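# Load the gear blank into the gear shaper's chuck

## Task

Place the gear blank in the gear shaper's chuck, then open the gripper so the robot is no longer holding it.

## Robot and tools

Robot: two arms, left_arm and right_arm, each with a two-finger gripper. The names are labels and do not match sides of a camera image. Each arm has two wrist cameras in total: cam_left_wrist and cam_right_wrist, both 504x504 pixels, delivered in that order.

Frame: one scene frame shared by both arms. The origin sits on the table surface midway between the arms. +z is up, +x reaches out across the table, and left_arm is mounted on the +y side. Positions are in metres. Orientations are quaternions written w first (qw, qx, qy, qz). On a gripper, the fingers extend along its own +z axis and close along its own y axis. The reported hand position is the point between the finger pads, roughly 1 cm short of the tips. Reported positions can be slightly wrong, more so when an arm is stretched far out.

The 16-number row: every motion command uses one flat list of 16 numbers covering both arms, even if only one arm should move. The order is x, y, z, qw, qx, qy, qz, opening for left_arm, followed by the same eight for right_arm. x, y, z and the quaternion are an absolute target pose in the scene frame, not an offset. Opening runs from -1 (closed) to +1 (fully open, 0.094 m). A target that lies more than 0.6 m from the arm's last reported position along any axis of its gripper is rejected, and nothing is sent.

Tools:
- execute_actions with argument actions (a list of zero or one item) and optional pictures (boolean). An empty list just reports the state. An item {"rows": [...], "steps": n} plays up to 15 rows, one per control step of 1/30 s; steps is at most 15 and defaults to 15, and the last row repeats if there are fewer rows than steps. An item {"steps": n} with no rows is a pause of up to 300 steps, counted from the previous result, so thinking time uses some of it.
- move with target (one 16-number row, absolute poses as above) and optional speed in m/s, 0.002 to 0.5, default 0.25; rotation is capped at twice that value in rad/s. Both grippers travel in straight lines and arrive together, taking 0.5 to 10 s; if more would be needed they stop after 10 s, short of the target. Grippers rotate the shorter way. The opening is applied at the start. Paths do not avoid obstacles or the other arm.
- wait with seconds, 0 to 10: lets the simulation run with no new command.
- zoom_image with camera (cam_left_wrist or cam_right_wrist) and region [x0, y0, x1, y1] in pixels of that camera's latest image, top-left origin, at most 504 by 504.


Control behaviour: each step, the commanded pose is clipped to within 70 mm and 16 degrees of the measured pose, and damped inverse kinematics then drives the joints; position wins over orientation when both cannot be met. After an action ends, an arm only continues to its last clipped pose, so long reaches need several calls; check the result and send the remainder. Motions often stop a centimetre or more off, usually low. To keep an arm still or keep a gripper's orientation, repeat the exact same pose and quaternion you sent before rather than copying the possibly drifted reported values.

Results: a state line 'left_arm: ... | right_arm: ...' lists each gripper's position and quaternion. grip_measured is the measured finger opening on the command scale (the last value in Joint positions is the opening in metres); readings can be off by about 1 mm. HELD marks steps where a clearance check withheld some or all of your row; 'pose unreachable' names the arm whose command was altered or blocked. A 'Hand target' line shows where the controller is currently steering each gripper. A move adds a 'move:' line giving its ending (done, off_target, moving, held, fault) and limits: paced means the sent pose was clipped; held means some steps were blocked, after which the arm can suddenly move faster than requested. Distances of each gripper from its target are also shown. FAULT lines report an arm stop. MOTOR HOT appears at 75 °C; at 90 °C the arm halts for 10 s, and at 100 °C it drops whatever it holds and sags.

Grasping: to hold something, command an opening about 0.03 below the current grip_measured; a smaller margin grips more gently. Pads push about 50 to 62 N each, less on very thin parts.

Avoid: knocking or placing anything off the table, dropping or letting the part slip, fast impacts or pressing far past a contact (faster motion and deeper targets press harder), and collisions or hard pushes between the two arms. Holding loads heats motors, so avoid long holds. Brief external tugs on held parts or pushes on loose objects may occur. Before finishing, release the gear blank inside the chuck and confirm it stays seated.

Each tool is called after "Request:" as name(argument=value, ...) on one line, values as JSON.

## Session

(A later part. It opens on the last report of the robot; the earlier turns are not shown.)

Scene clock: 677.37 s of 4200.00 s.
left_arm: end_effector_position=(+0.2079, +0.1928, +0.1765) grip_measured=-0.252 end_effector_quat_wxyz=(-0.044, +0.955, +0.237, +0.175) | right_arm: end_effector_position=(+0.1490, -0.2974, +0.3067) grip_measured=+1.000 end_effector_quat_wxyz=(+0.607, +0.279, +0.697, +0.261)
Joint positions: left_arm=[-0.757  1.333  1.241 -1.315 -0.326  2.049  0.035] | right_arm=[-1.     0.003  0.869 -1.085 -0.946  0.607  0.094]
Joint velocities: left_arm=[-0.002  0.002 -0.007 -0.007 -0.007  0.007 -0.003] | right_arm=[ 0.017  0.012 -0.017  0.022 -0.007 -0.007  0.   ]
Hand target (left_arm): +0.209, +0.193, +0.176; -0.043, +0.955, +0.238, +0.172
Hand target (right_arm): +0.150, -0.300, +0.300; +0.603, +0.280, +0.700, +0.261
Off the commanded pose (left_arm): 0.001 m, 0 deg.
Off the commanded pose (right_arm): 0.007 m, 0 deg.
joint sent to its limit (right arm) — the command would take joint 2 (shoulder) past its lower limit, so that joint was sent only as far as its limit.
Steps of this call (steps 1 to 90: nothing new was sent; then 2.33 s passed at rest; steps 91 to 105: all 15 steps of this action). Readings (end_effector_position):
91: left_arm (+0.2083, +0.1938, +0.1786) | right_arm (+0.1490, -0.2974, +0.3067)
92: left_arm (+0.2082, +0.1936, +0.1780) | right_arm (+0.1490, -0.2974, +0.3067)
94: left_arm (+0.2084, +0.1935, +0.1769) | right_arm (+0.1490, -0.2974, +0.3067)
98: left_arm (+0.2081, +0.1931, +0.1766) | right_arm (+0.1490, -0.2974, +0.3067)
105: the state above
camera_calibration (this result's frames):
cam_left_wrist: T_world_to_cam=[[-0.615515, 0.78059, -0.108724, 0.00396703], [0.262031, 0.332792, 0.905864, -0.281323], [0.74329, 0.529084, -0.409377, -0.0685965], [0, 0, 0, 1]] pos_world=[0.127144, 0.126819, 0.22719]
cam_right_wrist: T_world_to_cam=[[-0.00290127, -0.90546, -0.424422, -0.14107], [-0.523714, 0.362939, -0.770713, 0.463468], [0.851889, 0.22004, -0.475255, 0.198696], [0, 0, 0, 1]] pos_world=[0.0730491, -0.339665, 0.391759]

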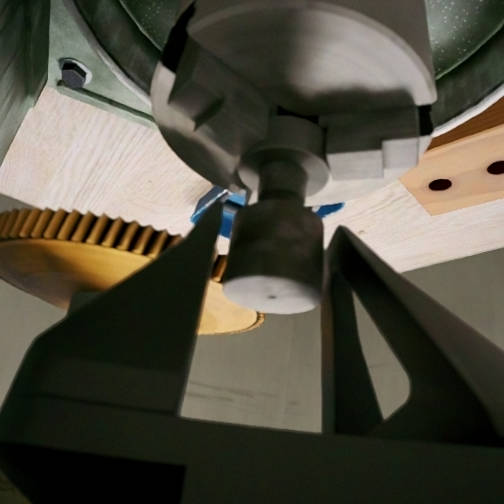

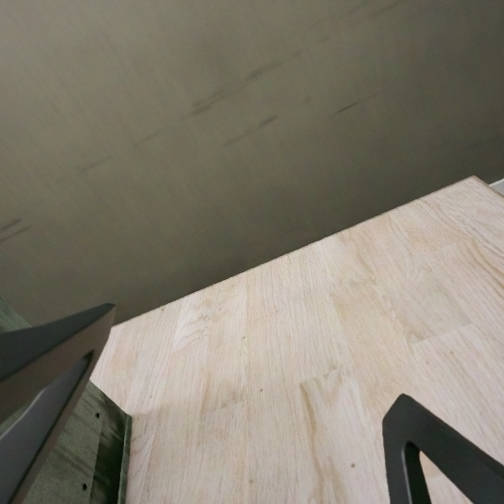

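Request:
move(target=[0.207,0.193,0.215,-0.043,0.955,0.238,0.172,-0.2,0.15,-0.3,0.3,0.607,0.279,0.697,0.262,1], speed=0.02)

Request:
move(target=[0.205,0.192,0.213,-0.043,0.955,0.238,0.172,-1,0.15,-0.3,0.3,0.607,0.279,0.697,0.262,1], speed=0.02)

Request:
move(target=[0.205,0.192,0.19,-0.043,0.955,0.238,0.172,-1,0.15,-0.3,0.3,0.607,0.279,0.697,0.262,1], speed=0.008)

Scene clock: 692.43 s of 4200.00 s.
left_arm: end_effector_position=(+0.2065, +0.1936, +0.2094) grip_measured=-0.202 end_effector_quat_wxyz=(-0.046, +0.955, +0.236, +0.173) | right_arm: end_effector_position=(+0.1490, -0.2974, +0.3067) grip_measured=+1.000 end_effector_quat_wxyz=(+0.607, +0.279, +0.697, +0.261)
Joint positions: left_arm=[-0.757  1.36   1.396 -1.451 -0.325  2.049  0.038] | right_arm=[-1.     0.003  0.869 -1.085 -0.946  0.607  0.094]
Joint velocities: left_arm=[ 0.012 -0.007  0.017 -0.125 -0.007 -0.154 -0.   ] | right_arm=[ 0.002 -0.012  0.002 -0.007  0.007  0.037  0.   ]
Hand target (left_arm): +0.208, +0.192, +0.215; -0.043, +0.955, +0.238, +0.172
Hand target (right_arm): +0.150, -0.300, +0.300; +0.603, +0.280, +0.700, +0.261
Off the commanded pose (left_arm): 0.006 m, 0 deg.
Off the commanded pose (right_arm): 0.007 m, 0 deg.
joint sent to its limit (right arm) — the command would take joint 2 (shoulder) past its lower limit, so that joint was sent only as far as its limit.
After step 90, 9.87 s passed at rest.
move: done
camera_calibration (this result's frames):
cam_left_wrist: T_world_to_cam=[[-0.616114, 0.781075, -0.101611, 0.00454332], [0.268046, 0.329221, 0.905409, -0.311537], [0.740645, 0.530599, -0.412202, -0.0536848], [0, 0, 0, 1]] pos_world=[0.126067, 0.127501, 0.260401]
cam_right_wrist: T_world_to_cam=[[-0.00290127, -0.90546, -0.424422, -0.14107], [-0.523714, 0.362939, -0.770713, 0.463468], [0.851889, 0.22004, -0.475255, 0.198696], [0, 0, 0, 1]] pos_world=[0.0730491, -0.339665, 0.391759]

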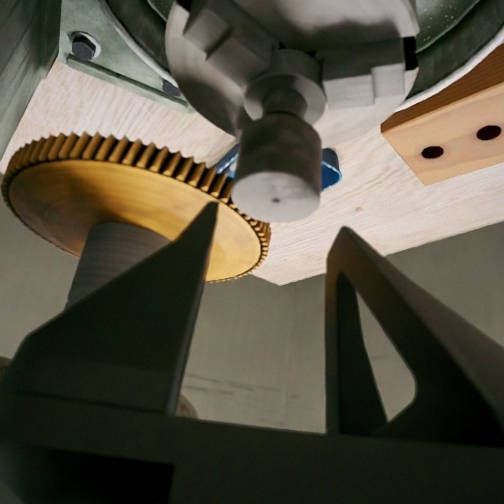

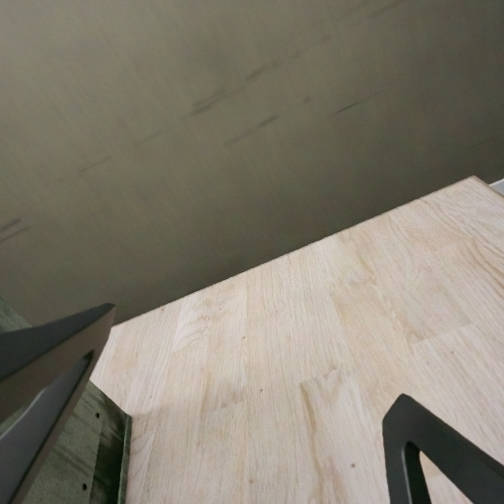

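Scene clock: 693.13 s of 4200.00 s.
left_arm: end_effector_position=(+0.2064, +0.1937, +0.2094) grip_measured=-0.987 end_effector_quat_wxyz=(-0.046, +0.955, +0.237, +0.173) | right_arm: end_effector_position=(+0.1490, -0.2974, +0.3067) grip_measured=+1.000 end_effector_quat_wxyz=(+0.607, +0.279, +0.697, +0.261)
Joint positions: left_arm=[-0.757  1.36   1.396 -1.451 -0.325  2.047  0.001] | right_arm=[-1.     0.003  0.869 -1.085 -0.946  0.607  0.094]
Joint velocities: left_arm=[-0.002  0.007  0.002 -0.037 -0.022 -0.007 -0.   ] | right_arm=[ 0.002  0.022 -0.012 -0.081 -0.007  0.007  0.   ]
Hand target (left_arm): +0.205, +0.192, +0.213; -0.043, +0.955, +0.238, +0.172
Hand target (right_arm): +0.150, -0.300, +0.300; +0.603, +0.280, +0.700, +0.261
Off the commanded pose (left_arm): 0.004 m, 0 deg.
Off the commanded pose (right_arm): 0.007 m, 0 deg.
joint sent to its limit (right arm) — the command would take joint 2 (shoulder) past its lower limit, so that joint was sent only as far as its limit.
move: done
camera_calibration (this result's frames):
cam_left_wrist: T_world_to_cam=[[-0.617234, 0.78017, -0.101773, 0.00489575], [0.267618, 0.329825, 0.905316, -0.311531], [0.739867, 0.531555, -0.412366, -0.0536553], [0, 0, 0, 1]] pos_world=[0.126091, 0.127452, 0.260407]
cam_right_wrist: T_world_to_cam=[[-0.00290127, -0.90546, -0.424422, -0.14107], [-0.523714, 0.362939, -0.770713, 0.463468], [0.851889, 0.22004, -0.475255, 0.198696], [0, 0, 0, 1]] pos_world=[0.0730491, -0.339665, 0.391759]

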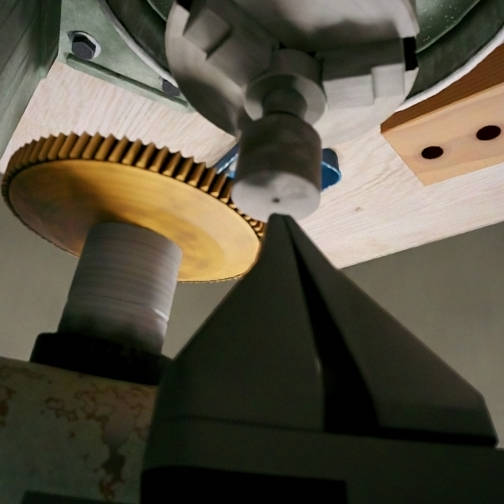

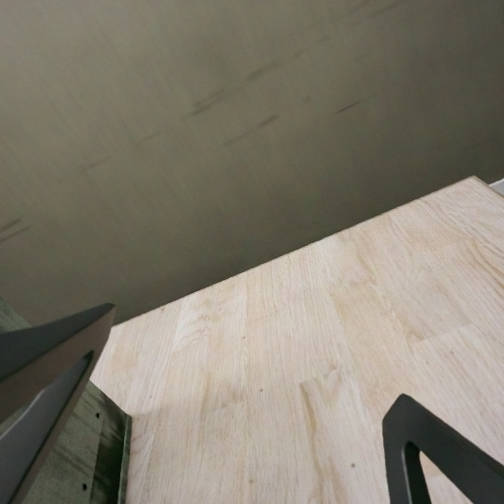

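Scene clock: 695.80 s of 4200.00 s.
left_arm: end_effector_position=(+0.2104, +0.1922, +0.1996) grip_measured=-0.987 end_effector_quat_wxyz=(-0.038, +0.953, +0.239, +0.184) | right_arm: end_effector_position=(+0.1490, -0.2974, +0.3067) grip_measured=+1.000 end_effector_quat_wxyz=(+0.607, +0.279, +0.697, +0.261)
Joint positions: left_arm=[-0.757  1.34   1.334 -1.382 -0.332  2.047  0.001] | right_arm=[-1.     0.003  0.869 -1.085 -0.946  0.608  0.094]
Joint velocities: left_arm=[-0.002 -0.002 -0.017  0.051 -0.051  0.081 -0.   ] | right_arm=[-0.002 -0.017 -0.002  0.022  0.007  0.022  0.   ]
Hand target (left_arm): +0.205, +0.193, +0.190; -0.043, +0.955, +0.238, +0.172
Hand target (right_arm): +0.150, -0.300, +0.300; +0.603, +0.280, +0.700, +0.261
Off the commanded pose (left_arm): 0.011 m, 2 deg.
Off the commanded pose (right_arm): 0.007 m, 0 deg.
joint sent to its limit (right arm) — the command would take joint 2 (shoulder) past its lower limit, so that joint was sent only as far as its limit.
move: off_target (left_arm)
camera_calibration (this result's frames):
cam_left_wrist: T_world_to_cam=[[-0.615077, 0.778168, -0.127026, 0.0124308], [0.242958, 0.34032, 0.90838, -0.300682], [0.750102, 0.527861, -0.398385, -0.0640668], [0, 0, 0, 1]] pos_world=[0.128756, 0.126473, 0.249189]
cam_right_wrist: T_world_to_cam=[[-0.00294955, -0.905299, -0.424765, -0.14091], [-0.523704, 0.363256, -0.77057, 0.463518], [0.851895, 0.220178, -0.47518, 0.198713], [0, 0, 0, 1]] pos_world=[0.0730479, -0.339694, 0.391744]

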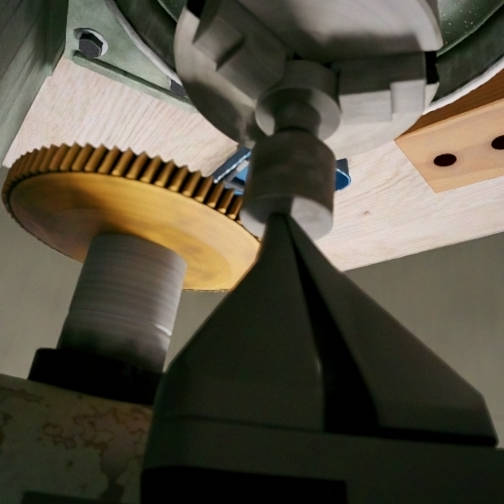

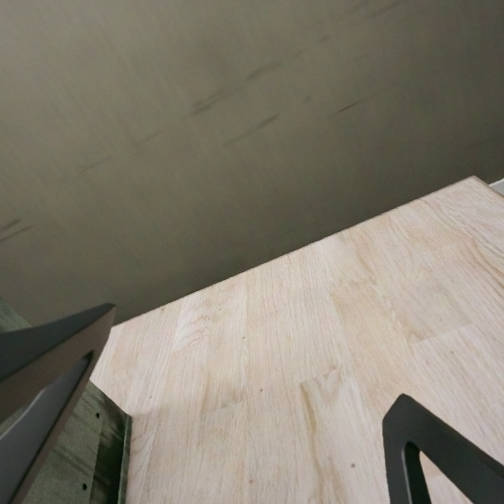

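Request:
move(target=[0.2,0.194,0.175,-0.043,0.955,0.238,0.172,-1,0.15,-0.3,0.3,0.607,0.279,0.697,0.262,1], speed=0.008)

Request:
zoom_image(camera="cam_left_wrist", region=[170,40,400,270])

Scene clock: 711.07 s of 4200.00 s.
left_arm: end_effector_position=(+0.2162, +0.1920, +0.1988) grip_measured=-0.987 end_effector_quat_wxyz=(-0.022, +0.945, +0.245, +0.215) | right_arm: end_effector_position=(+0.1490, -0.2974, +0.3067) grip_measured=+1.000 end_effector_quat_wxyz=(+0.607, +0.279, +0.697, +0.261)
Joint positions: left_arm=[-0.763  1.297  1.28  -1.305 -0.361  2.041  0.001] | right_arm=[-1.     0.003  0.869 -1.085 -0.946  0.607  0.094]
Joint velocities: left_arm=[-0.007 -0.017 -0.002  0.037 -0.022  0.051  0.   ] | right_arm=[ 0.007 -0.012 -0.007  0.051  0.037 -0.051  0.   ]
Hand target (left_arm): +0.200, +0.195, +0.177; -0.044, +0.955, +0.239, +0.172
Hand target (right_arm): +0.150, -0.300, +0.300; +0.603, +0.280, +0.700, +0.261
Off the commanded pose (left_arm): 0.029 m, 6 deg.
Off the commanded pose (right_arm): 0.007 m, 0 deg.
joint sent to its limit (right arm) — the command would take joint 2 (shoulder) past its lower limit, so that joint was sent only as far as its limit.
After step 90, 8.67 s passed at rest.
move: off_target (left_arm)
camera_calibration (this result's frames):
cam_left_wrist: T_world_to_cam=[[-0.608469, 0.772181, -0.183035, 0.0269293], [0.177815, 0.357444, 0.916851, -0.292148], [0.7734, 0.525329, -0.354799, -0.0818114], [0, 0, 0, 1]] pos_world=[0.131607, 0.12661, 0.243758]
cam_right_wrist: T_world_to_cam=[[-0.00290127, -0.90546, -0.424422, -0.14107], [-0.523714, 0.362939, -0.770713, 0.463468], [0.851889, 0.22004, -0.475255, 0.198696], [0, 0, 0, 1]] pos_world=[0.0730491, -0.339665, 0.391759]

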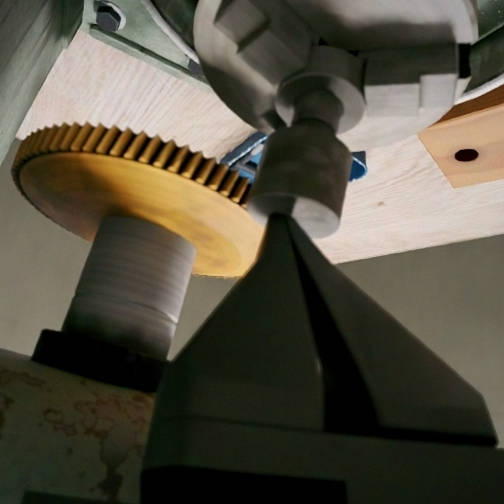

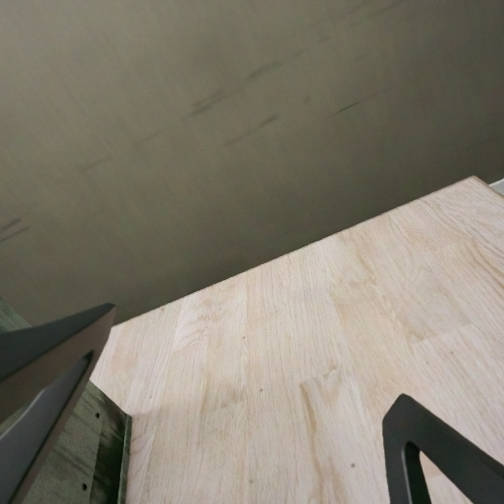

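Region (170, 40, 400, 270) of cam_left_wrist's 504x504 image, scaled by 2.191, with more detail than that image has.

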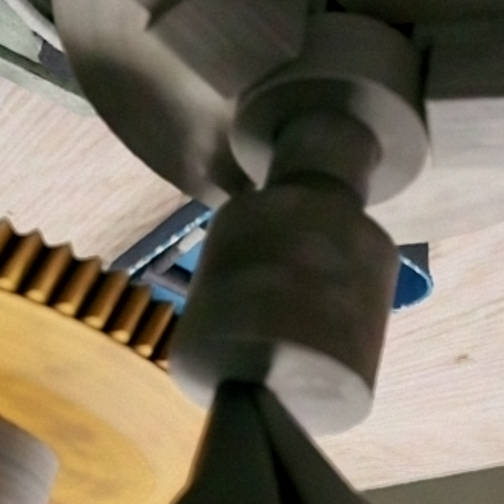

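Request:
move(target=[0.203,0.197,0.212,-0.043,0.955,0.238,0.172,-1,0.15,-0.3,0.3,0.607,0.279,0.697,0.262,1], speed=0.02)

Request:
zoom_image(camera="cam_left_wrist", region=[170,40,400,270])

Scene clock: 722.03 s of 4200.00 s.
left_arm: end_effector_position=(+0.2012, +0.1973, +0.2069) grip_measured=-0.987 end_effector_quat_wxyz=(-0.047, +0.955, +0.237, +0.173) | right_arm: end_effector_position=(+0.1490, -0.2974, +0.3067) grip_measured=+1.000 end_effector_quat_wxyz=(+0.607, +0.279, +0.697, +0.261)
Joint positions: left_arm=[-0.759  1.334  1.366 -1.448 -0.328  2.046  0.001] | right_arm=[-1.     0.003  0.869 -1.085 -0.946  0.607  0.094]
Joint velocities: left_arm=[-0.007  0.012 -0.022 -0.051 -0.037  0.037 -0.   ] | right_arm=[-0.002  0.007 -0.002 -0.081 -0.007 -0.066  0.   ]
Hand target (left_arm): +0.203, +0.197, +0.213; -0.043, +0.955, +0.238, +0.172
Hand target (right_arm): +0.150, -0.300, +0.300; +0.603, +0.280, +0.700, +0.261
Off the commanded pose (left_arm): 0.005 m, 1 deg.
Off the commanded pose (right_arm): 0.007 m, 0 deg.
joint sent to its limit (right arm) — the command would take joint 2 (shoulder) past its lower limit, so that joint was sent only as far as its limit.
After step 90, 5.30 s passed at rest.
move: done
camera_calibration (this result's frames):
cam_left_wrist: T_world_to_cam=[[-0.616738, 0.780665, -0.100974, -0.00175627], [0.266891, 0.328056, 0.906173, -0.308746], [0.740542, 0.531923, -0.410677, -0.053324], [0, 0, 0, 1]] pos_world=[0.120807, 0.131021, 0.257701]
cam_right_wrist: T_world_to_cam=[[-0.00290127, -0.90546, -0.424422, -0.14107], [-0.523714, 0.362939, -0.770713, 0.463468], [0.851889, 0.22004, -0.475255, 0.198696], [0, 0, 0, 1]] pos_world=[0.0730491, -0.339665, 0.391759]

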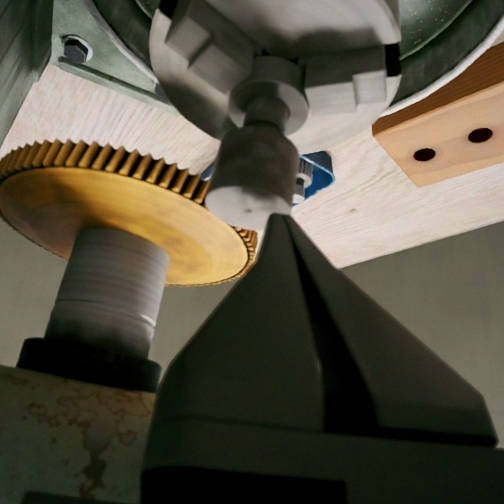

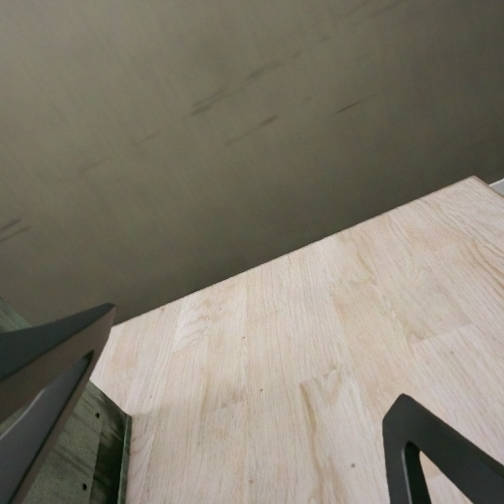

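Region (170, 40, 400, 270) of cam_left_wrist's 504x504 image, scaled by 2.191, with more detail than that image has.

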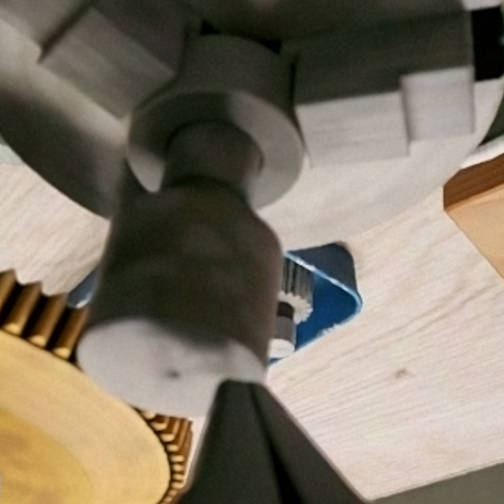

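Request:
move(target=[0.203,0.197,0.186,-0.043,0.955,0.238,0.172,-1,0.15,-0.3,0.3,0.607,0.279,0.697,0.262,1], speed=0.008)

Request:
zoom_image(camera="cam_left_wrist", region=[170,40,400,270])

Scene clock: 730.40 s of 4200.00 s.
left_arm: end_effector_position=(+0.2041, +0.1955, +0.1995) grip_measured=-0.987 end_effector_quat_wxyz=(-0.035, +0.953, +0.238, +0.184) | right_arm: end_effector_position=(+0.1490, -0.2974, +0.3067) grip_measured=+1.000 end_effector_quat_wxyz=(+0.607, +0.279, +0.697, +0.261)
Joint positions: left_arm=[-0.759  1.309  1.311 -1.384 -0.329  2.048  0.001] | right_arm=[-1.     0.003  0.869 -1.085 -0.946  0.607  0.094]
Joint velocities: left_arm=[ 0.017  0.007 -0.017  0.051 -0.007  0.022  0.   ] | right_arm=[-0.002 -0.012  0.002  0.066 -0.037  0.066  0.   ]
Hand target (left_arm): +0.202, +0.197, +0.186; -0.043, +0.955, +0.238, +0.172
Hand target (right_arm): +0.150, -0.300, +0.300; +0.603, +0.280, +0.700, +0.261
Off the commanded pose (left_arm): 0.014 m, 2 deg.
Off the commanded pose (right_arm): 0.007 m, 0 deg.
joint sent to its limit (right arm) — the command would take joint 2 (shoulder) past its lower limit, so that joint was sent only as far as its limit.
After step 90, 2.53 s passed at rest.
move: off_target (left_arm)
camera_calibration (this result's frames):
cam_left_wrist: T_world_to_cam=[[-0.612297, 0.779459, -0.132421, 0.006232], [0.242098, 0.344286, 0.907114, -0.300553], [0.752649, 0.523365, -0.399511, -0.0605287], [0, 0, 0, 1]] pos_world=[0.122136, 0.130297, 0.249279]
cam_right_wrist: T_world_to_cam=[[-0.00290127, -0.90546, -0.424422, -0.14107], [-0.523714, 0.362939, -0.770713, 0.463468], [0.851889, 0.22004, -0.475255, 0.198696], [0, 0, 0, 1]] pos_world=[0.0730491, -0.339665, 0.391759]

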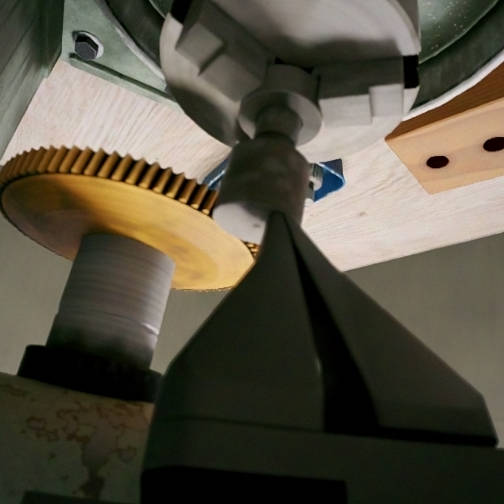

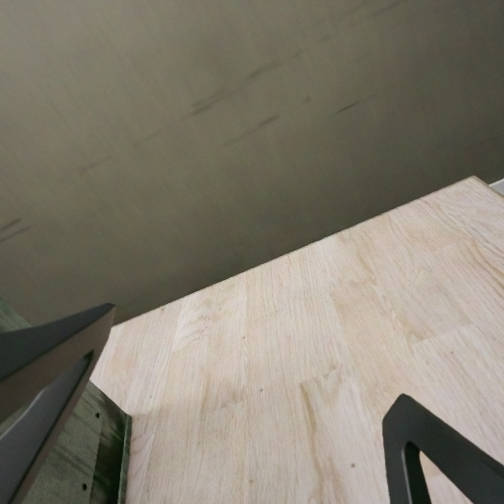

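Region (170, 40, 400, 270) of cam_left_wrist's 504x504 image, scaled by 2.191, with more detail than that image has.

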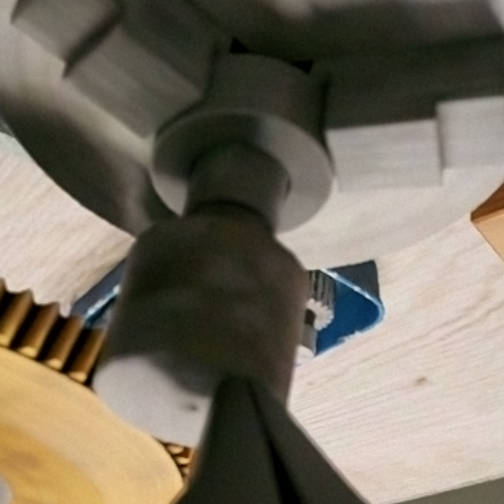

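Request:
move(target=[0.192,0.208,0.188,-0.043,0.955,0.238,0.172,-1,0.15,-0.3,0.3,0.607,0.279,0.697,0.262,1], speed=0.005)

Request:
zoom_image(camera="cam_left_wrist", region=[170,40,400,270])

Scene clock: 744.07 s of 4200.00 s.
left_arm: end_effector_position=(+0.2017, +0.2004, +0.1979) grip_measured=-0.987 end_effector_quat_wxyz=(-0.028, +0.951, +0.239, +0.192) | right_arm: end_effector_position=(+0.1490, -0.2974, +0.3067) grip_measured=+1.000 end_effector_quat_wxyz=(+0.607, +0.279, +0.697, +0.261)
Joint positions: left_arm=[-0.749  1.27   1.273 -1.36  -0.33   2.059  0.001] | right_arm=[-1.     0.003  0.869 -1.085 -0.946  0.607  0.094]
Joint velocities: left_arm=[-0.002  0.017  0.007  0.154 -0.022  0.007 -0.001] | right_arm=[-0.007  0.002 -0.002 -0.066 -0.007 -0.007  0.   ]
Hand target (left_arm): +0.192, +0.208, +0.189; -0.043, +0.955, +0.239, +0.172
Hand target (right_arm): +0.150, -0.300, +0.300; +0.603, +0.280, +0.700, +0.261
Off the commanded pose (left_arm): 0.016 m, 3 deg.
Off the commanded pose (right_arm): 0.007 m, 0 deg.
joint sent to its limit (right arm) — the command would take joint 2 (shoulder) past its lower limit, so that joint was sent only as far as its limit.
After step 90, 6.30 s passed at rest.
move: off_target (left_arm)
camera_calibration (this result's frames):
cam_left_wrist: T_world_to_cam=[[-0.609572, 0.778189, -0.151143, 0.00423813], [0.22565, 0.353106, 0.907964, -0.298771], [0.759937, 0.519364, -0.390842, -0.0643165], [0, 0, 0, 1]] pos_world=[0.118878, 0.135603, 0.246777]
cam_right_wrist: T_world_to_cam=[[-0.00290127, -0.90546, -0.424422, -0.14107], [-0.523714, 0.362939, -0.770713, 0.463468], [0.851889, 0.22004, -0.475255, 0.198696], [0, 0, 0, 1]] pos_world=[0.0730491, -0.339665, 0.391759]

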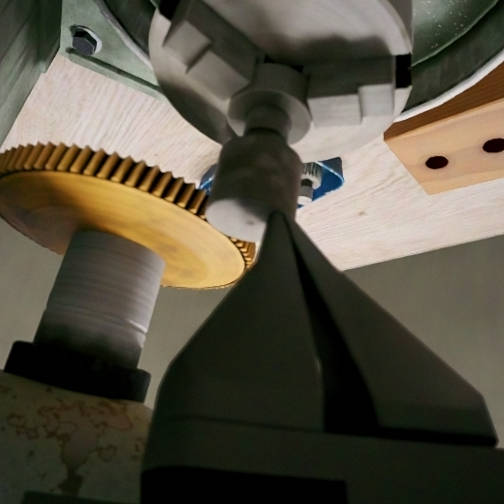

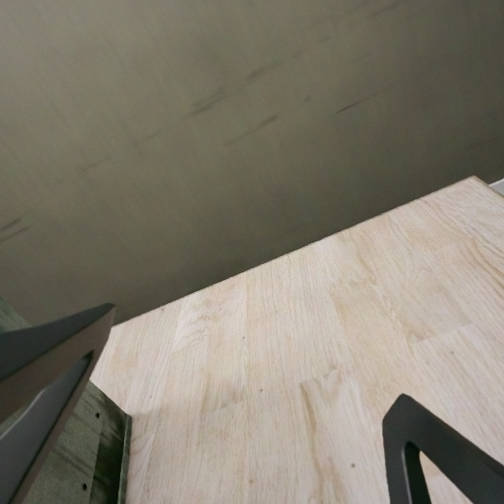

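Region (170, 40, 400, 270) of cam_left_wrist's 504x504 image, scaled by 2.191, with more detail than that image has.

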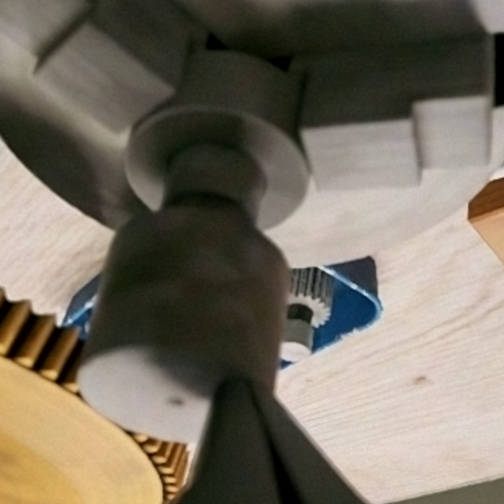

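Request:
move(target=[0.2,0.196,0.208,-0.043,0.955,0.238,0.172,-1,0.15,-0.3,0.3,0.607,0.279,0.697,0.262,1], speed=0.02)

Request:
move(target=[0.208,0.19,0.206,-0.043,0.955,0.238,0.172,-0.25,0.15,-0.3,0.3,0.607,0.279,0.697,0.262,1], speed=0.02)

Scene clock: 764.53 s of 4200.00 s.
left_arm: end_effector_position=(+0.2000, +0.2001, +0.2022) grip_measured=-0.987 end_effector_quat_wxyz=(-0.049, +0.954, +0.238, +0.173) | right_arm: end_effector_position=(+0.1490, -0.2974, +0.3067) grip_measured=+1.000 end_effector_quat_wxyz=(+0.607, +0.279, +0.697, +0.261)
Joint positions: left_arm=[-0.754  1.324  1.339 -1.434 -0.329  2.048  0.001] | right_arm=[-1.     0.003  0.869 -1.085 -0.946  0.607  0.094]
Joint velocities: left_arm=[-0.017 -0.007  0.002  0.051 -0.051  0.037  0.   ] | right_arm=[0.007 0.022 0.007 0.007 0.037 0.022 0.   ]
Hand target (left_arm): +0.200, +0.196, +0.208; -0.043, +0.955, +0.238, +0.172
Hand target (right_arm): +0.150, -0.300, +0.300; +0.603, +0.280, +0.700, +0.261
Off the commanded pose (left_arm): 0.007 m, 1 deg.
Off the commanded pose (right_arm): 0.007 m, 0 deg.
joint sent to its limit (right arm) — the command would take joint 2 (shoulder) past its lower limit, so that joint was sent only as far as its limit.
After step 90, 16.00 s passed at rest.
move: done
camera_calibration (this result's frames):
cam_left_wrist: T_world_to_cam=[[-0.619881, 0.778679, -0.0969857, -0.00491277], [0.267376, 0.325798, 0.906844, -0.304883], [0.737738, 0.536204, -0.410156, -0.0562242], [0, 0, 0, 1]] pos_world=[0.119952, 0.133303, 0.252944]
cam_right_wrist: T_world_to_cam=[[-0.00290127, -0.90546, -0.424422, -0.14107], [-0.523714, 0.362939, -0.770713, 0.463468], [0.851889, 0.22004, -0.475255, 0.198696], [0, 0, 0, 1]] pos_world=[0.0730491, -0.339665, 0.391759]

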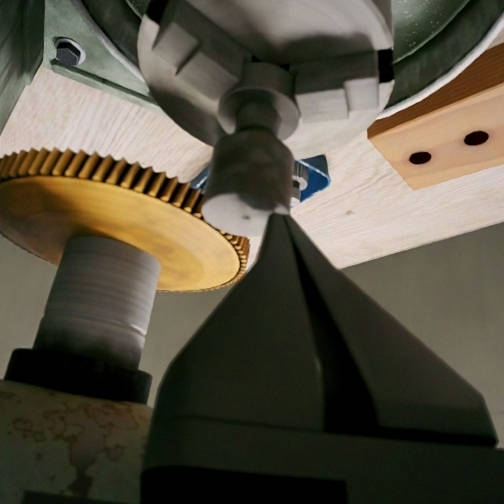

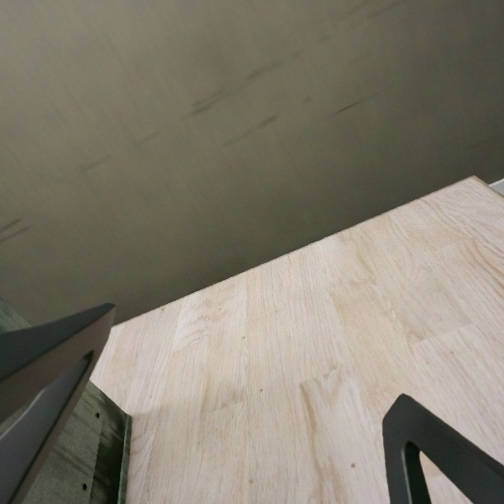

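Scene clock: 765.43 s of 4200.00 s.
left_arm: end_effector_position=(+0.2045, +0.1966, +0.1990) grip_measured=-0.252 end_effector_quat_wxyz=(-0.056, +0.956, +0.237, +0.167) | right_arm: end_effector_position=(+0.1490, -0.2974, +0.3067) grip_measured=+1.000 end_effector_quat_wxyz=(+0.607, +0.279, +0.697, +0.261)
Joint positions: left_arm=[-0.754  1.358  1.355 -1.433 -0.328  2.048  0.035] | right_arm=[-1.     0.003  0.869 -1.085 -0.946  0.607  0.094]
Joint velocities: left_arm=[ 0.007 -0.012 -0.002  0.007 -0.037 -0.022 -0.001] | right_arm=[ 0.002 -0.002 -0.002  0.037 -0.022 -0.007  0.   ]
Hand target (left_arm): +0.208, +0.190, +0.206; -0.043, +0.955, +0.238, +0.172
Hand target (right_arm): +0.150, -0.300, +0.300; +0.603, +0.280, +0.700, +0.261
Off the commanded pose (left_arm): 0.010 m, 2 deg.
Off the commanded pose (right_arm): 0.007 m, 0 deg.
joint sent to its limit (right arm) — the command would take joint 2 (shoulder) past its lower limit, so that joint was sent only as far as its limit.
move: done
camera_calibration (this result's frames):
cam_left_wrist: T_world_to_cam=[[-0.621096, 0.779634, -0.0800645, -0.00306525], [0.281163, 0.317009, 0.905789, -0.302914], [0.731565, 0.54007, -0.416097, -0.0572668], [0, 0, 0, 1]] pos_world=[0.125159, 0.129344, 0.250302]
cam_right_wrist: T_world_to_cam=[[-0.00290127, -0.90546, -0.424422, -0.14107], [-0.523714, 0.362939, -0.770713, 0.463468], [0.851889, 0.22004, -0.475255, 0.198696], [0, 0, 0, 1]] pos_world=[0.0730491, -0.339665, 0.391759]

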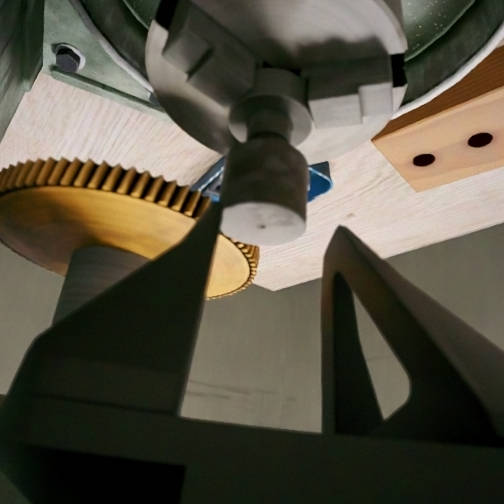

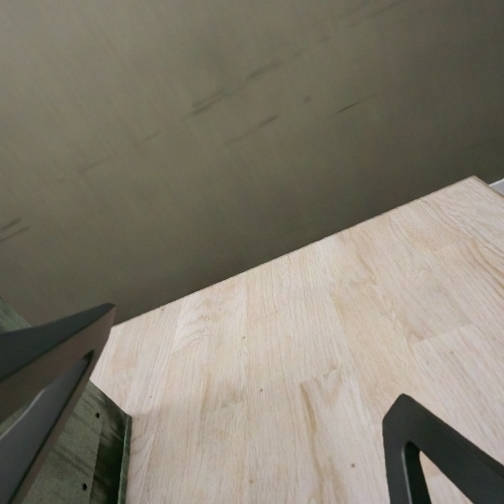

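Request:
move(target=[0.211,0.189,0.206,-0.043,0.955,0.238,0.172,-0.2,0.15,-0.3,0.3,0.607,0.279,0.697,0.262,1], speed=0.01)

Request:
move(target=[0.207,0.193,0.18,-0.043,0.955,0.238,0.172,-0.2,0.15,-0.3,0.3,0.607,0.279,0.697,0.262,1], speed=0.01)

Scene clock: 774.50 s of 4200.00 s.
left_arm: end_effector_position=(+0.2053, +0.1958, +0.1965) grip_measured=-0.202 end_effector_quat_wxyz=(-0.059, +0.956, +0.236, +0.163) | right_arm: end_effector_position=(+0.1490, -0.2974, +0.3067) grip_measured=+1.000 end_effector_quat_wxyz=(+0.607, +0.279, +0.697, +0.261)
Joint positions: left_arm=[-0.754  1.369  1.355 -1.432 -0.327  2.048  0.038] | right_arm=[-1.     0.003  0.869 -1.085 -0.946  0.607  0.094]
Joint velocities: left_arm=[-0.002 -0.007  0.002 -0.095 -0.007  0.095 -0.   ] | right_arm=[-0.012  0.002 -0.017  0.022 -0.066 -0.037  0.   ]
Hand target (left_arm): +0.211, +0.189, +0.206; -0.043, +0.955, +0.238, +0.172
Hand target (right_arm): +0.150, -0.300, +0.300; +0.603, +0.280, +0.700, +0.261
Off the commanded pose (left_arm): 0.013 m, 2 deg.
Off the commanded pose (right_arm): 0.007 m, 0 deg.
joint sent to its limit (right arm) — the command would take joint 2 (shoulder) past its lower limit, so that joint was sent only as far as its limit.
After step 90, 4.43 s passed at rest.
move: off_target (left_arm)
camera_calibration (this result's frames):
cam_left_wrist: T_world_to_cam=[[-0.621657, 0.78009, -0.0707271, -0.00393141], [0.288854, 0.312243, 0.905024, -0.301172], [0.728084, 0.542185, -0.41944, -0.0575357], [0, 0, 0, 1]] pos_world=[0.126441, 0.128301, 0.248157]
cam_right_wrist: T_world_to_cam=[[-0.00290127, -0.90546, -0.424422, -0.14107], [-0.523714, 0.362939, -0.770713, 0.463468], [0.851889, 0.22004, -0.475255, 0.198696], [0, 0, 0, 1]] pos_world=[0.0730491, -0.339665, 0.391759]

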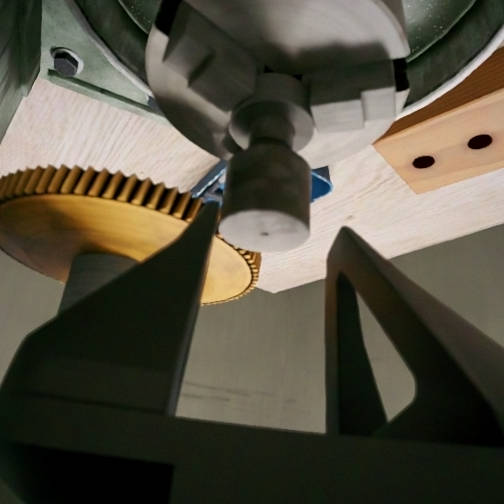

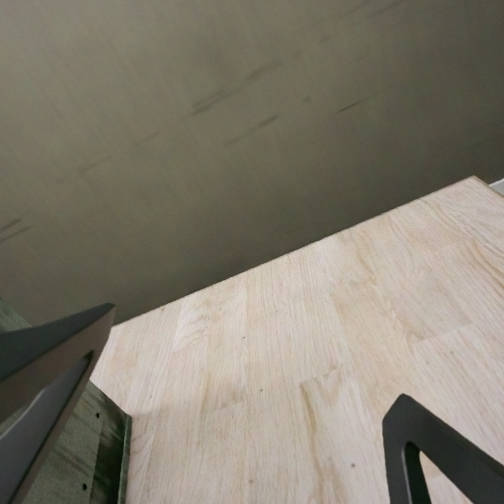

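Scene clock: 776.60 s of 4200.00 s.
left_arm: end_effector_position=(+0.2091, +0.1929, +0.1781) grip_measured=-0.202 end_effector_quat_wxyz=(-0.051, +0.955, +0.238, +0.169) | right_arm: end_effector_position=(+0.1490, -0.2974, +0.3067) grip_measured=+1.000 end_effector_quat_wxyz=(+0.607, +0.279, +0.697, +0.261)
Joint positions: left_arm=[-0.754  1.355  1.267 -1.338 -0.326  2.048  0.038] | right_arm=[-1.     0.003  0.869 -1.085 -0.946  0.608  0.094]
Joint velocities: left_arm=[-0.002  0.012 -0.012  0.007  0.007  0.007 -0.001] | right_arm=[-0.017 -0.012 -0.017  0.007 -0.007  0.081  0.   ]
Hand target (left_arm): +0.207, +0.193, +0.180; -0.043, +0.955, +0.238, +0.172
Hand target (right_arm): +0.150, -0.300, +0.300; +0.603, +0.280, +0.700, +0.261
Off the commanded pose (left_arm): 0.003 m, 1 deg.
Off the commanded pose (right_arm): 0.007 m, 0 deg.
joint sent to its limit (right arm) — the command would take joint 2 (shoulder) past its lower limit, so that joint was sent only as far as its limit.
move: done
camera_calibration (this result's frames):
cam_left_wrist: T_world_to_cam=[[-0.620275, 0.779151, -0.0904586, 0.00278536], [0.274719, 0.323813, 0.905359, -0.284], [0.734703, 0.536721, -0.414901, -0.0675029], [0, 0, 0, 1]] pos_world=[0.129343, 0.126023, 0.229367]
cam_right_wrist: T_world_to_cam=[[-0.00294955, -0.905299, -0.424765, -0.14091], [-0.523704, 0.363256, -0.77057, 0.463518], [0.851895, 0.220178, -0.47518, 0.198713], [0, 0, 0, 1]] pos_world=[0.0730479, -0.339694, 0.391744]

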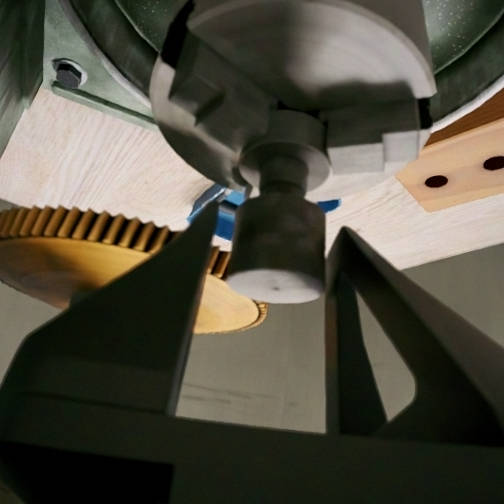

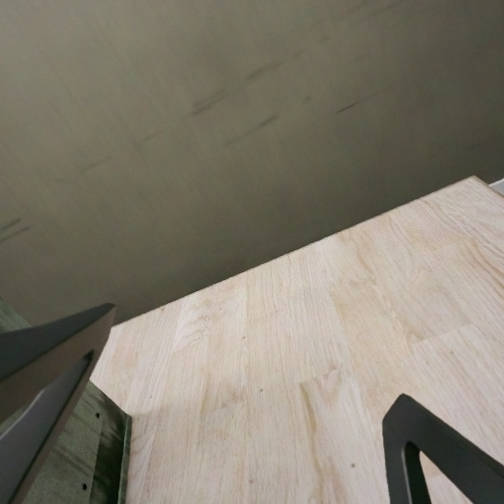

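Request:
move(target=[0.208,0.193,0.178,-0.051,0.955,0.238,0.169,-0.5,0.15,-0.3,0.3,0.607,0.279,0.697,0.262,1], speed=0.01)

Request:
move(target=[0.208,0.193,0.155,-0.06,0.94,0.29,0.165,-0.5,0.15,-0.3,0.3,0.607,0.279,0.697,0.262,1], speed=0.006)

Request:
zoom_image(camera="cam_left_wrist", region=[170,40,400,270])

Scene clock: 787.57 s of 4200.00 s.
left_arm: end_effector_position=(+0.2093, +0.1932, +0.1783) grip_measured=-0.403 end_effector_quat_wxyz=(-0.052, +0.955, +0.237, +0.170) | right_arm: end_effector_position=(+0.1490, -0.2974, +0.3067) grip_measured=+1.000 end_effector_quat_wxyz=(+0.607, +0.279, +0.697, +0.261)
Joint positions: left_arm=[-0.754  1.355  1.267 -1.338 -0.328  2.048  0.028] | right_arm=[-1.     0.003  0.869 -1.085 -0.946  0.607  0.094]
Joint velocities: left_arm=[ 0.007 -0.017  0.007 -0.022  0.007 -0.095  0.   ] | right_arm=[ 0.012  0.017 -0.002 -0.037  0.095  0.007  0.   ]
Hand target (left_arm): +0.208, +0.193, +0.178; -0.051, +0.955, +0.238, +0.169
Hand target (right_arm): +0.150, -0.300, +0.300; +0.603, +0.280, +0.700, +0.261
Off the commanded pose (left_arm): 0.001 m, 0 deg.
Off the commanded pose (right_arm): 0.007 m, 0 deg.
joint sent to its limit (right arm) — the command would take joint 2 (shoulder) past its lower limit, so that joint was sent only as far as its limit.
After step 90, 7.03 s passed at rest.
move: done
camera_calibration (this result's frames):
cam_left_wrist: T_world_to_cam=[[-0.620139, 0.779344, -0.0897287, 0.00248112], [0.273582, 0.322044, 0.906334, -0.283874], [0.735242, 0.537505, -0.412926, -0.068395], [0, 0, 0, 1]] pos_world=[0.129488, 0.126249, 0.229265]
cam_right_wrist: T_world_to_cam=[[-0.00290127, -0.90546, -0.424422, -0.14107], [-0.523714, 0.362939, -0.770713, 0.463468], [0.851889, 0.22004, -0.475255, 0.198696], [0, 0, 0, 1]] pos_world=[0.0730491, -0.339665, 0.391759]

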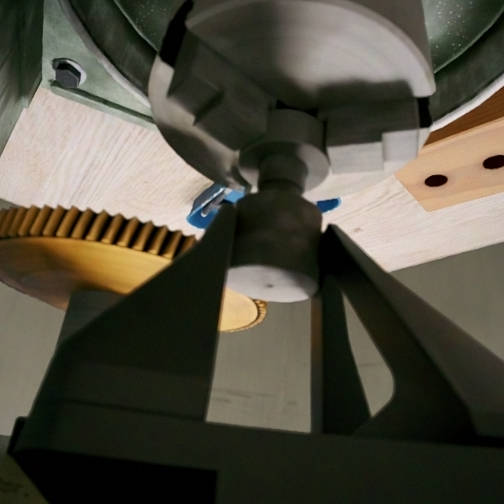

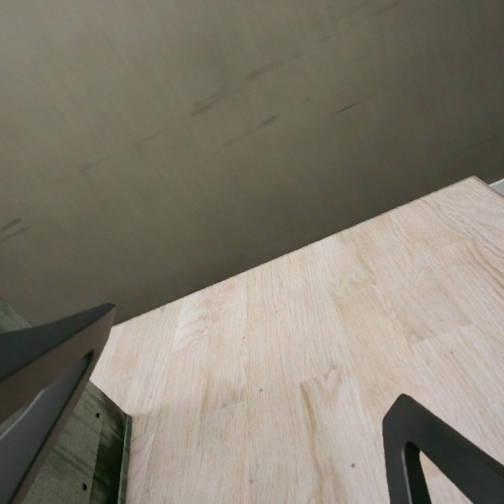

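Scene clock: 797.03 s of 4200.00 s.
left_arm: end_effector_position=(+0.2091, +0.1937, +0.1607) grip_measured=-0.403 end_effector_quat_wxyz=(-0.054, +0.940, +0.292, +0.167) | right_arm: end_effector_position=(+0.1490, -0.2974, +0.3067) grip_measured=+1.000 end_effector_quat_wxyz=(+0.607, +0.279, +0.697, +0.261)
Joint positions: left_arm=[-0.756  1.369  1.21  -1.294 -0.334  1.927  0.028] | right_arm=[-1.     0.003  0.869 -1.085 -0.946  0.607  0.094]
Joint velocities: left_arm=[-0.012  0.012  0.002  0.007 -0.037 -0.051  0.001] | right_arm=[ 0.002  0.002 -0.007 -0.007 -0.037 -0.022  0.   ]
Hand target (left_arm): +0.207, +0.194, +0.155; -0.061, +0.941, +0.290, +0.165
Hand target (right_arm): +0.150, -0.300, +0.300; +0.603, +0.280, +0.700, +0.261
Off the commanded pose (left_arm): 0.006 m, 1 deg.
Off the commanded pose (right_arm): 0.007 m, 0 deg.
joint sent to its limit (right arm) — the command would take joint 2 (shoulder) past its lower limit, so that joint was sent only as far as its limit.
move: done
camera_calibration (this result's frames):
cam_left_wrist: T_world_to_cam=[[-0.702156, 0.704357, -0.104203, 0.0343562], [0.230961, 0.363742, 0.902413, -0.266656], [0.673524, 0.609568, -0.418083, -0.075984], [0, 0, 0, 1]] pos_world=[0.136888, 0.119113, 0.212446]
cam_right_wrist: T_world_to_cam=[[-0.00290127, -0.90546, -0.424422, -0.14107], [-0.523714, 0.362939, -0.770713, 0.463468], [0.851889, 0.22004, -0.475255, 0.198696], [0, 0, 0, 1]] pos_world=[0.0730491, -0.339665, 0.391759]

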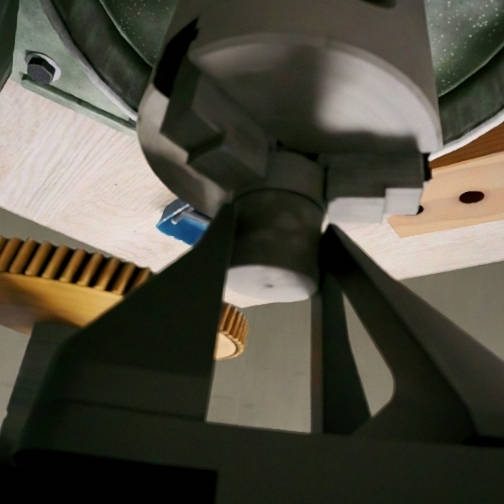

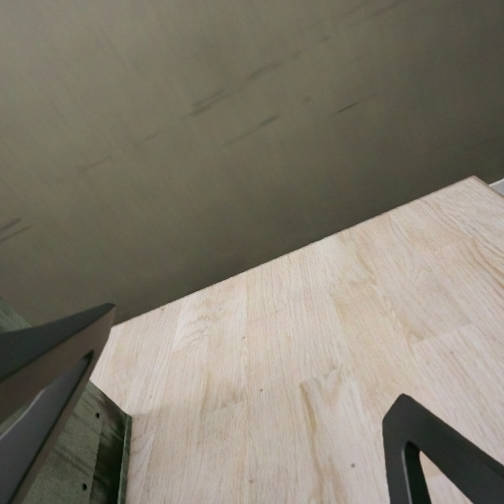

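Region (170, 40, 400, 270) of cam_left_wrist's 504x504 image, scaled by 2.191, with more detail than that image has.

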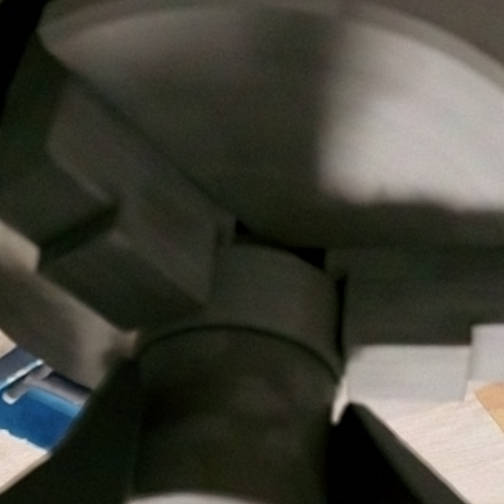

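Request:
move(target=[0.208,0.193,0.163,-0.06,0.94,0.29,0.165,-0.15,0.15,-0.3,0.3,0.607,0.279,0.697,0.262,1], speed=0.02)

Request:
move(target=[0.2,0.2,0.23,-0.06,0.94,0.29,0.165,-0.15,0.15,-0.3,0.3,0.607,0.279,0.697,0.262,1], speed=0.05)

Scene clock: 824.13 s of 4200.00 s.
left_arm: end_effector_position=(+0.2074, +0.1950, +0.1605) grip_measured=-0.152 end_effector_quat_wxyz=(-0.057, +0.941, +0.291, +0.165) | right_arm: end_effector_position=(+0.1490, -0.2974, +0.3067) grip_measured=+1.000 end_effector_quat_wxyz=(+0.607, +0.279, +0.697, +0.261)
Joint positions: left_arm=[-0.756  1.369  1.21  -1.303 -0.334  1.927  0.04 ] | right_arm=[-1.     0.003  0.869 -1.085 -0.946  0.607  0.094]
Joint velocities: left_arm=[ 0.002  0.002 -0.002  0.022  0.037 -0.022 -0.001] | right_arm=[-0.007  0.002  0.002 -0.051  0.007 -0.037  0.   ]
Hand target (left_arm): +0.208, +0.193, +0.163; -0.060, +0.941, +0.290, +0.165
Hand target (right_arm): +0.150, -0.300, +0.300; +0.603, +0.280, +0.700, +0.261
Off the commanded pose (left_arm): 0.003 m, 0 deg.
Off the commanded pose (right_arm): 0.007 m, 0 deg.
joint sent to its limit (right arm) — the command would take joint 2 (shoulder) past its lower limit, so that joint was sent only as far as its limit.
After step 90, 23.40 s passed at rest.
move: done
camera_calibration (this result's frames):
cam_left_wrist: T_world_to_cam=[[-0.703353, 0.704351, -0.095834, 0.0311919], [0.236949, 0.35942, 0.902592, -0.266932], [0.670187, 0.612133, -0.419695, -0.0752516], [0, 0, 0, 1]] pos_world=[0.135621, 0.120035, 0.212337]
cam_right_wrist: T_world_to_cam=[[-0.00290127, -0.90546, -0.424422, -0.14107], [-0.523714, 0.362939, -0.770713, 0.463468], [0.851889, 0.22004, -0.475255, 0.198696], [0, 0, 0, 1]] pos_world=[0.0730491, -0.339665, 0.391759]

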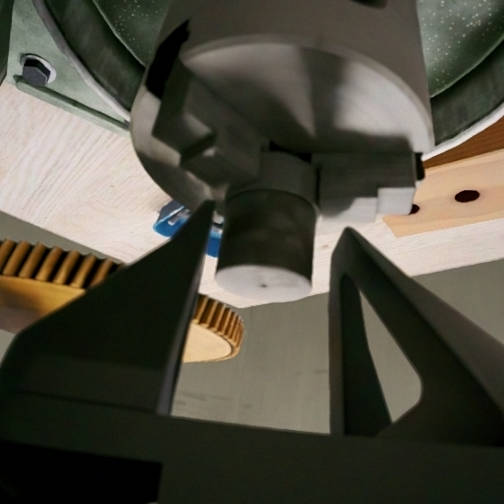

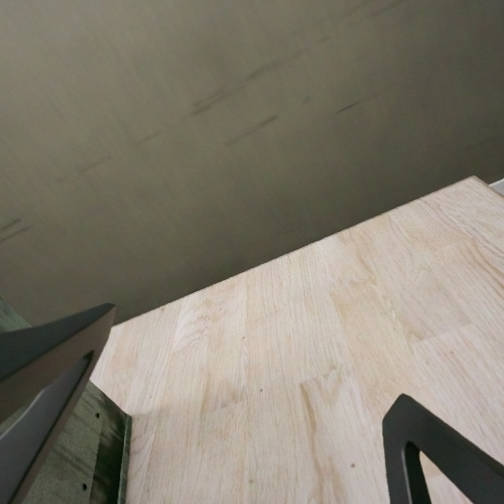

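Scene clock: 826.00 s of 4200.00 s.
left_arm: end_effector_position=(+0.1999, +0.2005, +0.2251) grip_measured=-0.152 end_effector_quat_wxyz=(-0.061, +0.941, +0.291, +0.162) | right_arm: end_effector_position=(+0.1490, -0.2974, +0.3067) grip_measured=+1.000 end_effector_quat_wxyz=(+0.607, +0.279, +0.697, +0.261)
Joint positions: left_arm=[-0.756  1.393  1.493 -1.57  -0.334  1.927  0.04 ] | right_arm=[-1.     0.003  0.869 -1.085 -0.946  0.607  0.094]
Joint velocities: left_arm=[-0.002 -0.007  0.002 -0.022  0.051  0.051  0.001] | right_arm=[ 0.002 -0.007 -0.022  0.007  0.022  0.037  0.   ]
Hand target (left_arm): +0.202, +0.199, +0.230; -0.060, +0.941, +0.290, +0.166
Hand target (right_arm): +0.150, -0.300, +0.300; +0.603, +0.280, +0.700, +0.261
Off the commanded pose (left_arm): 0.005 m, 0 deg.
Off the commanded pose (right_arm): 0.007 m, 0 deg.
joint sent to its limit (right arm) — the command would take joint 2 (shoulder) past its lower limit, so that joint was sent only as far as its limit.
move: done
camera_calibration (this result's frames):
cam_left_wrist: T_world_to_cam=[[-0.704007, 0.704826, -0.0871417, 0.0262849], [0.24312, 0.354469, 0.902909, -0.325734], [0.667283, 0.614469, -0.420907, -0.0461701], [0, 0, 0, 1]] pos_world=[0.128506, 0.125307, 0.276965]
cam_right_wrist: T_world_to_cam=[[-0.00290127, -0.90546, -0.424422, -0.14107], [-0.523714, 0.362939, -0.770713, 0.463468], [0.851889, 0.22004, -0.475255, 0.198696], [0, 0, 0, 1]] pos_world=[0.0730491, -0.339665, 0.391759]

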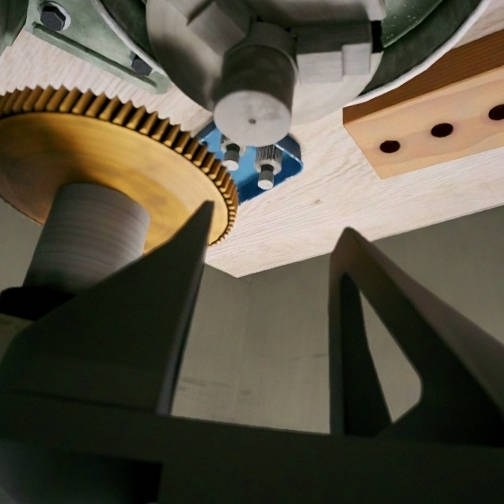

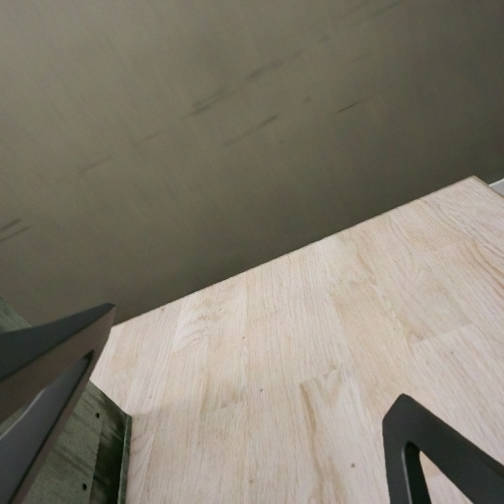

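Seated.

Request:
finished_scene(scene=1)

The scene is finished: the task was done.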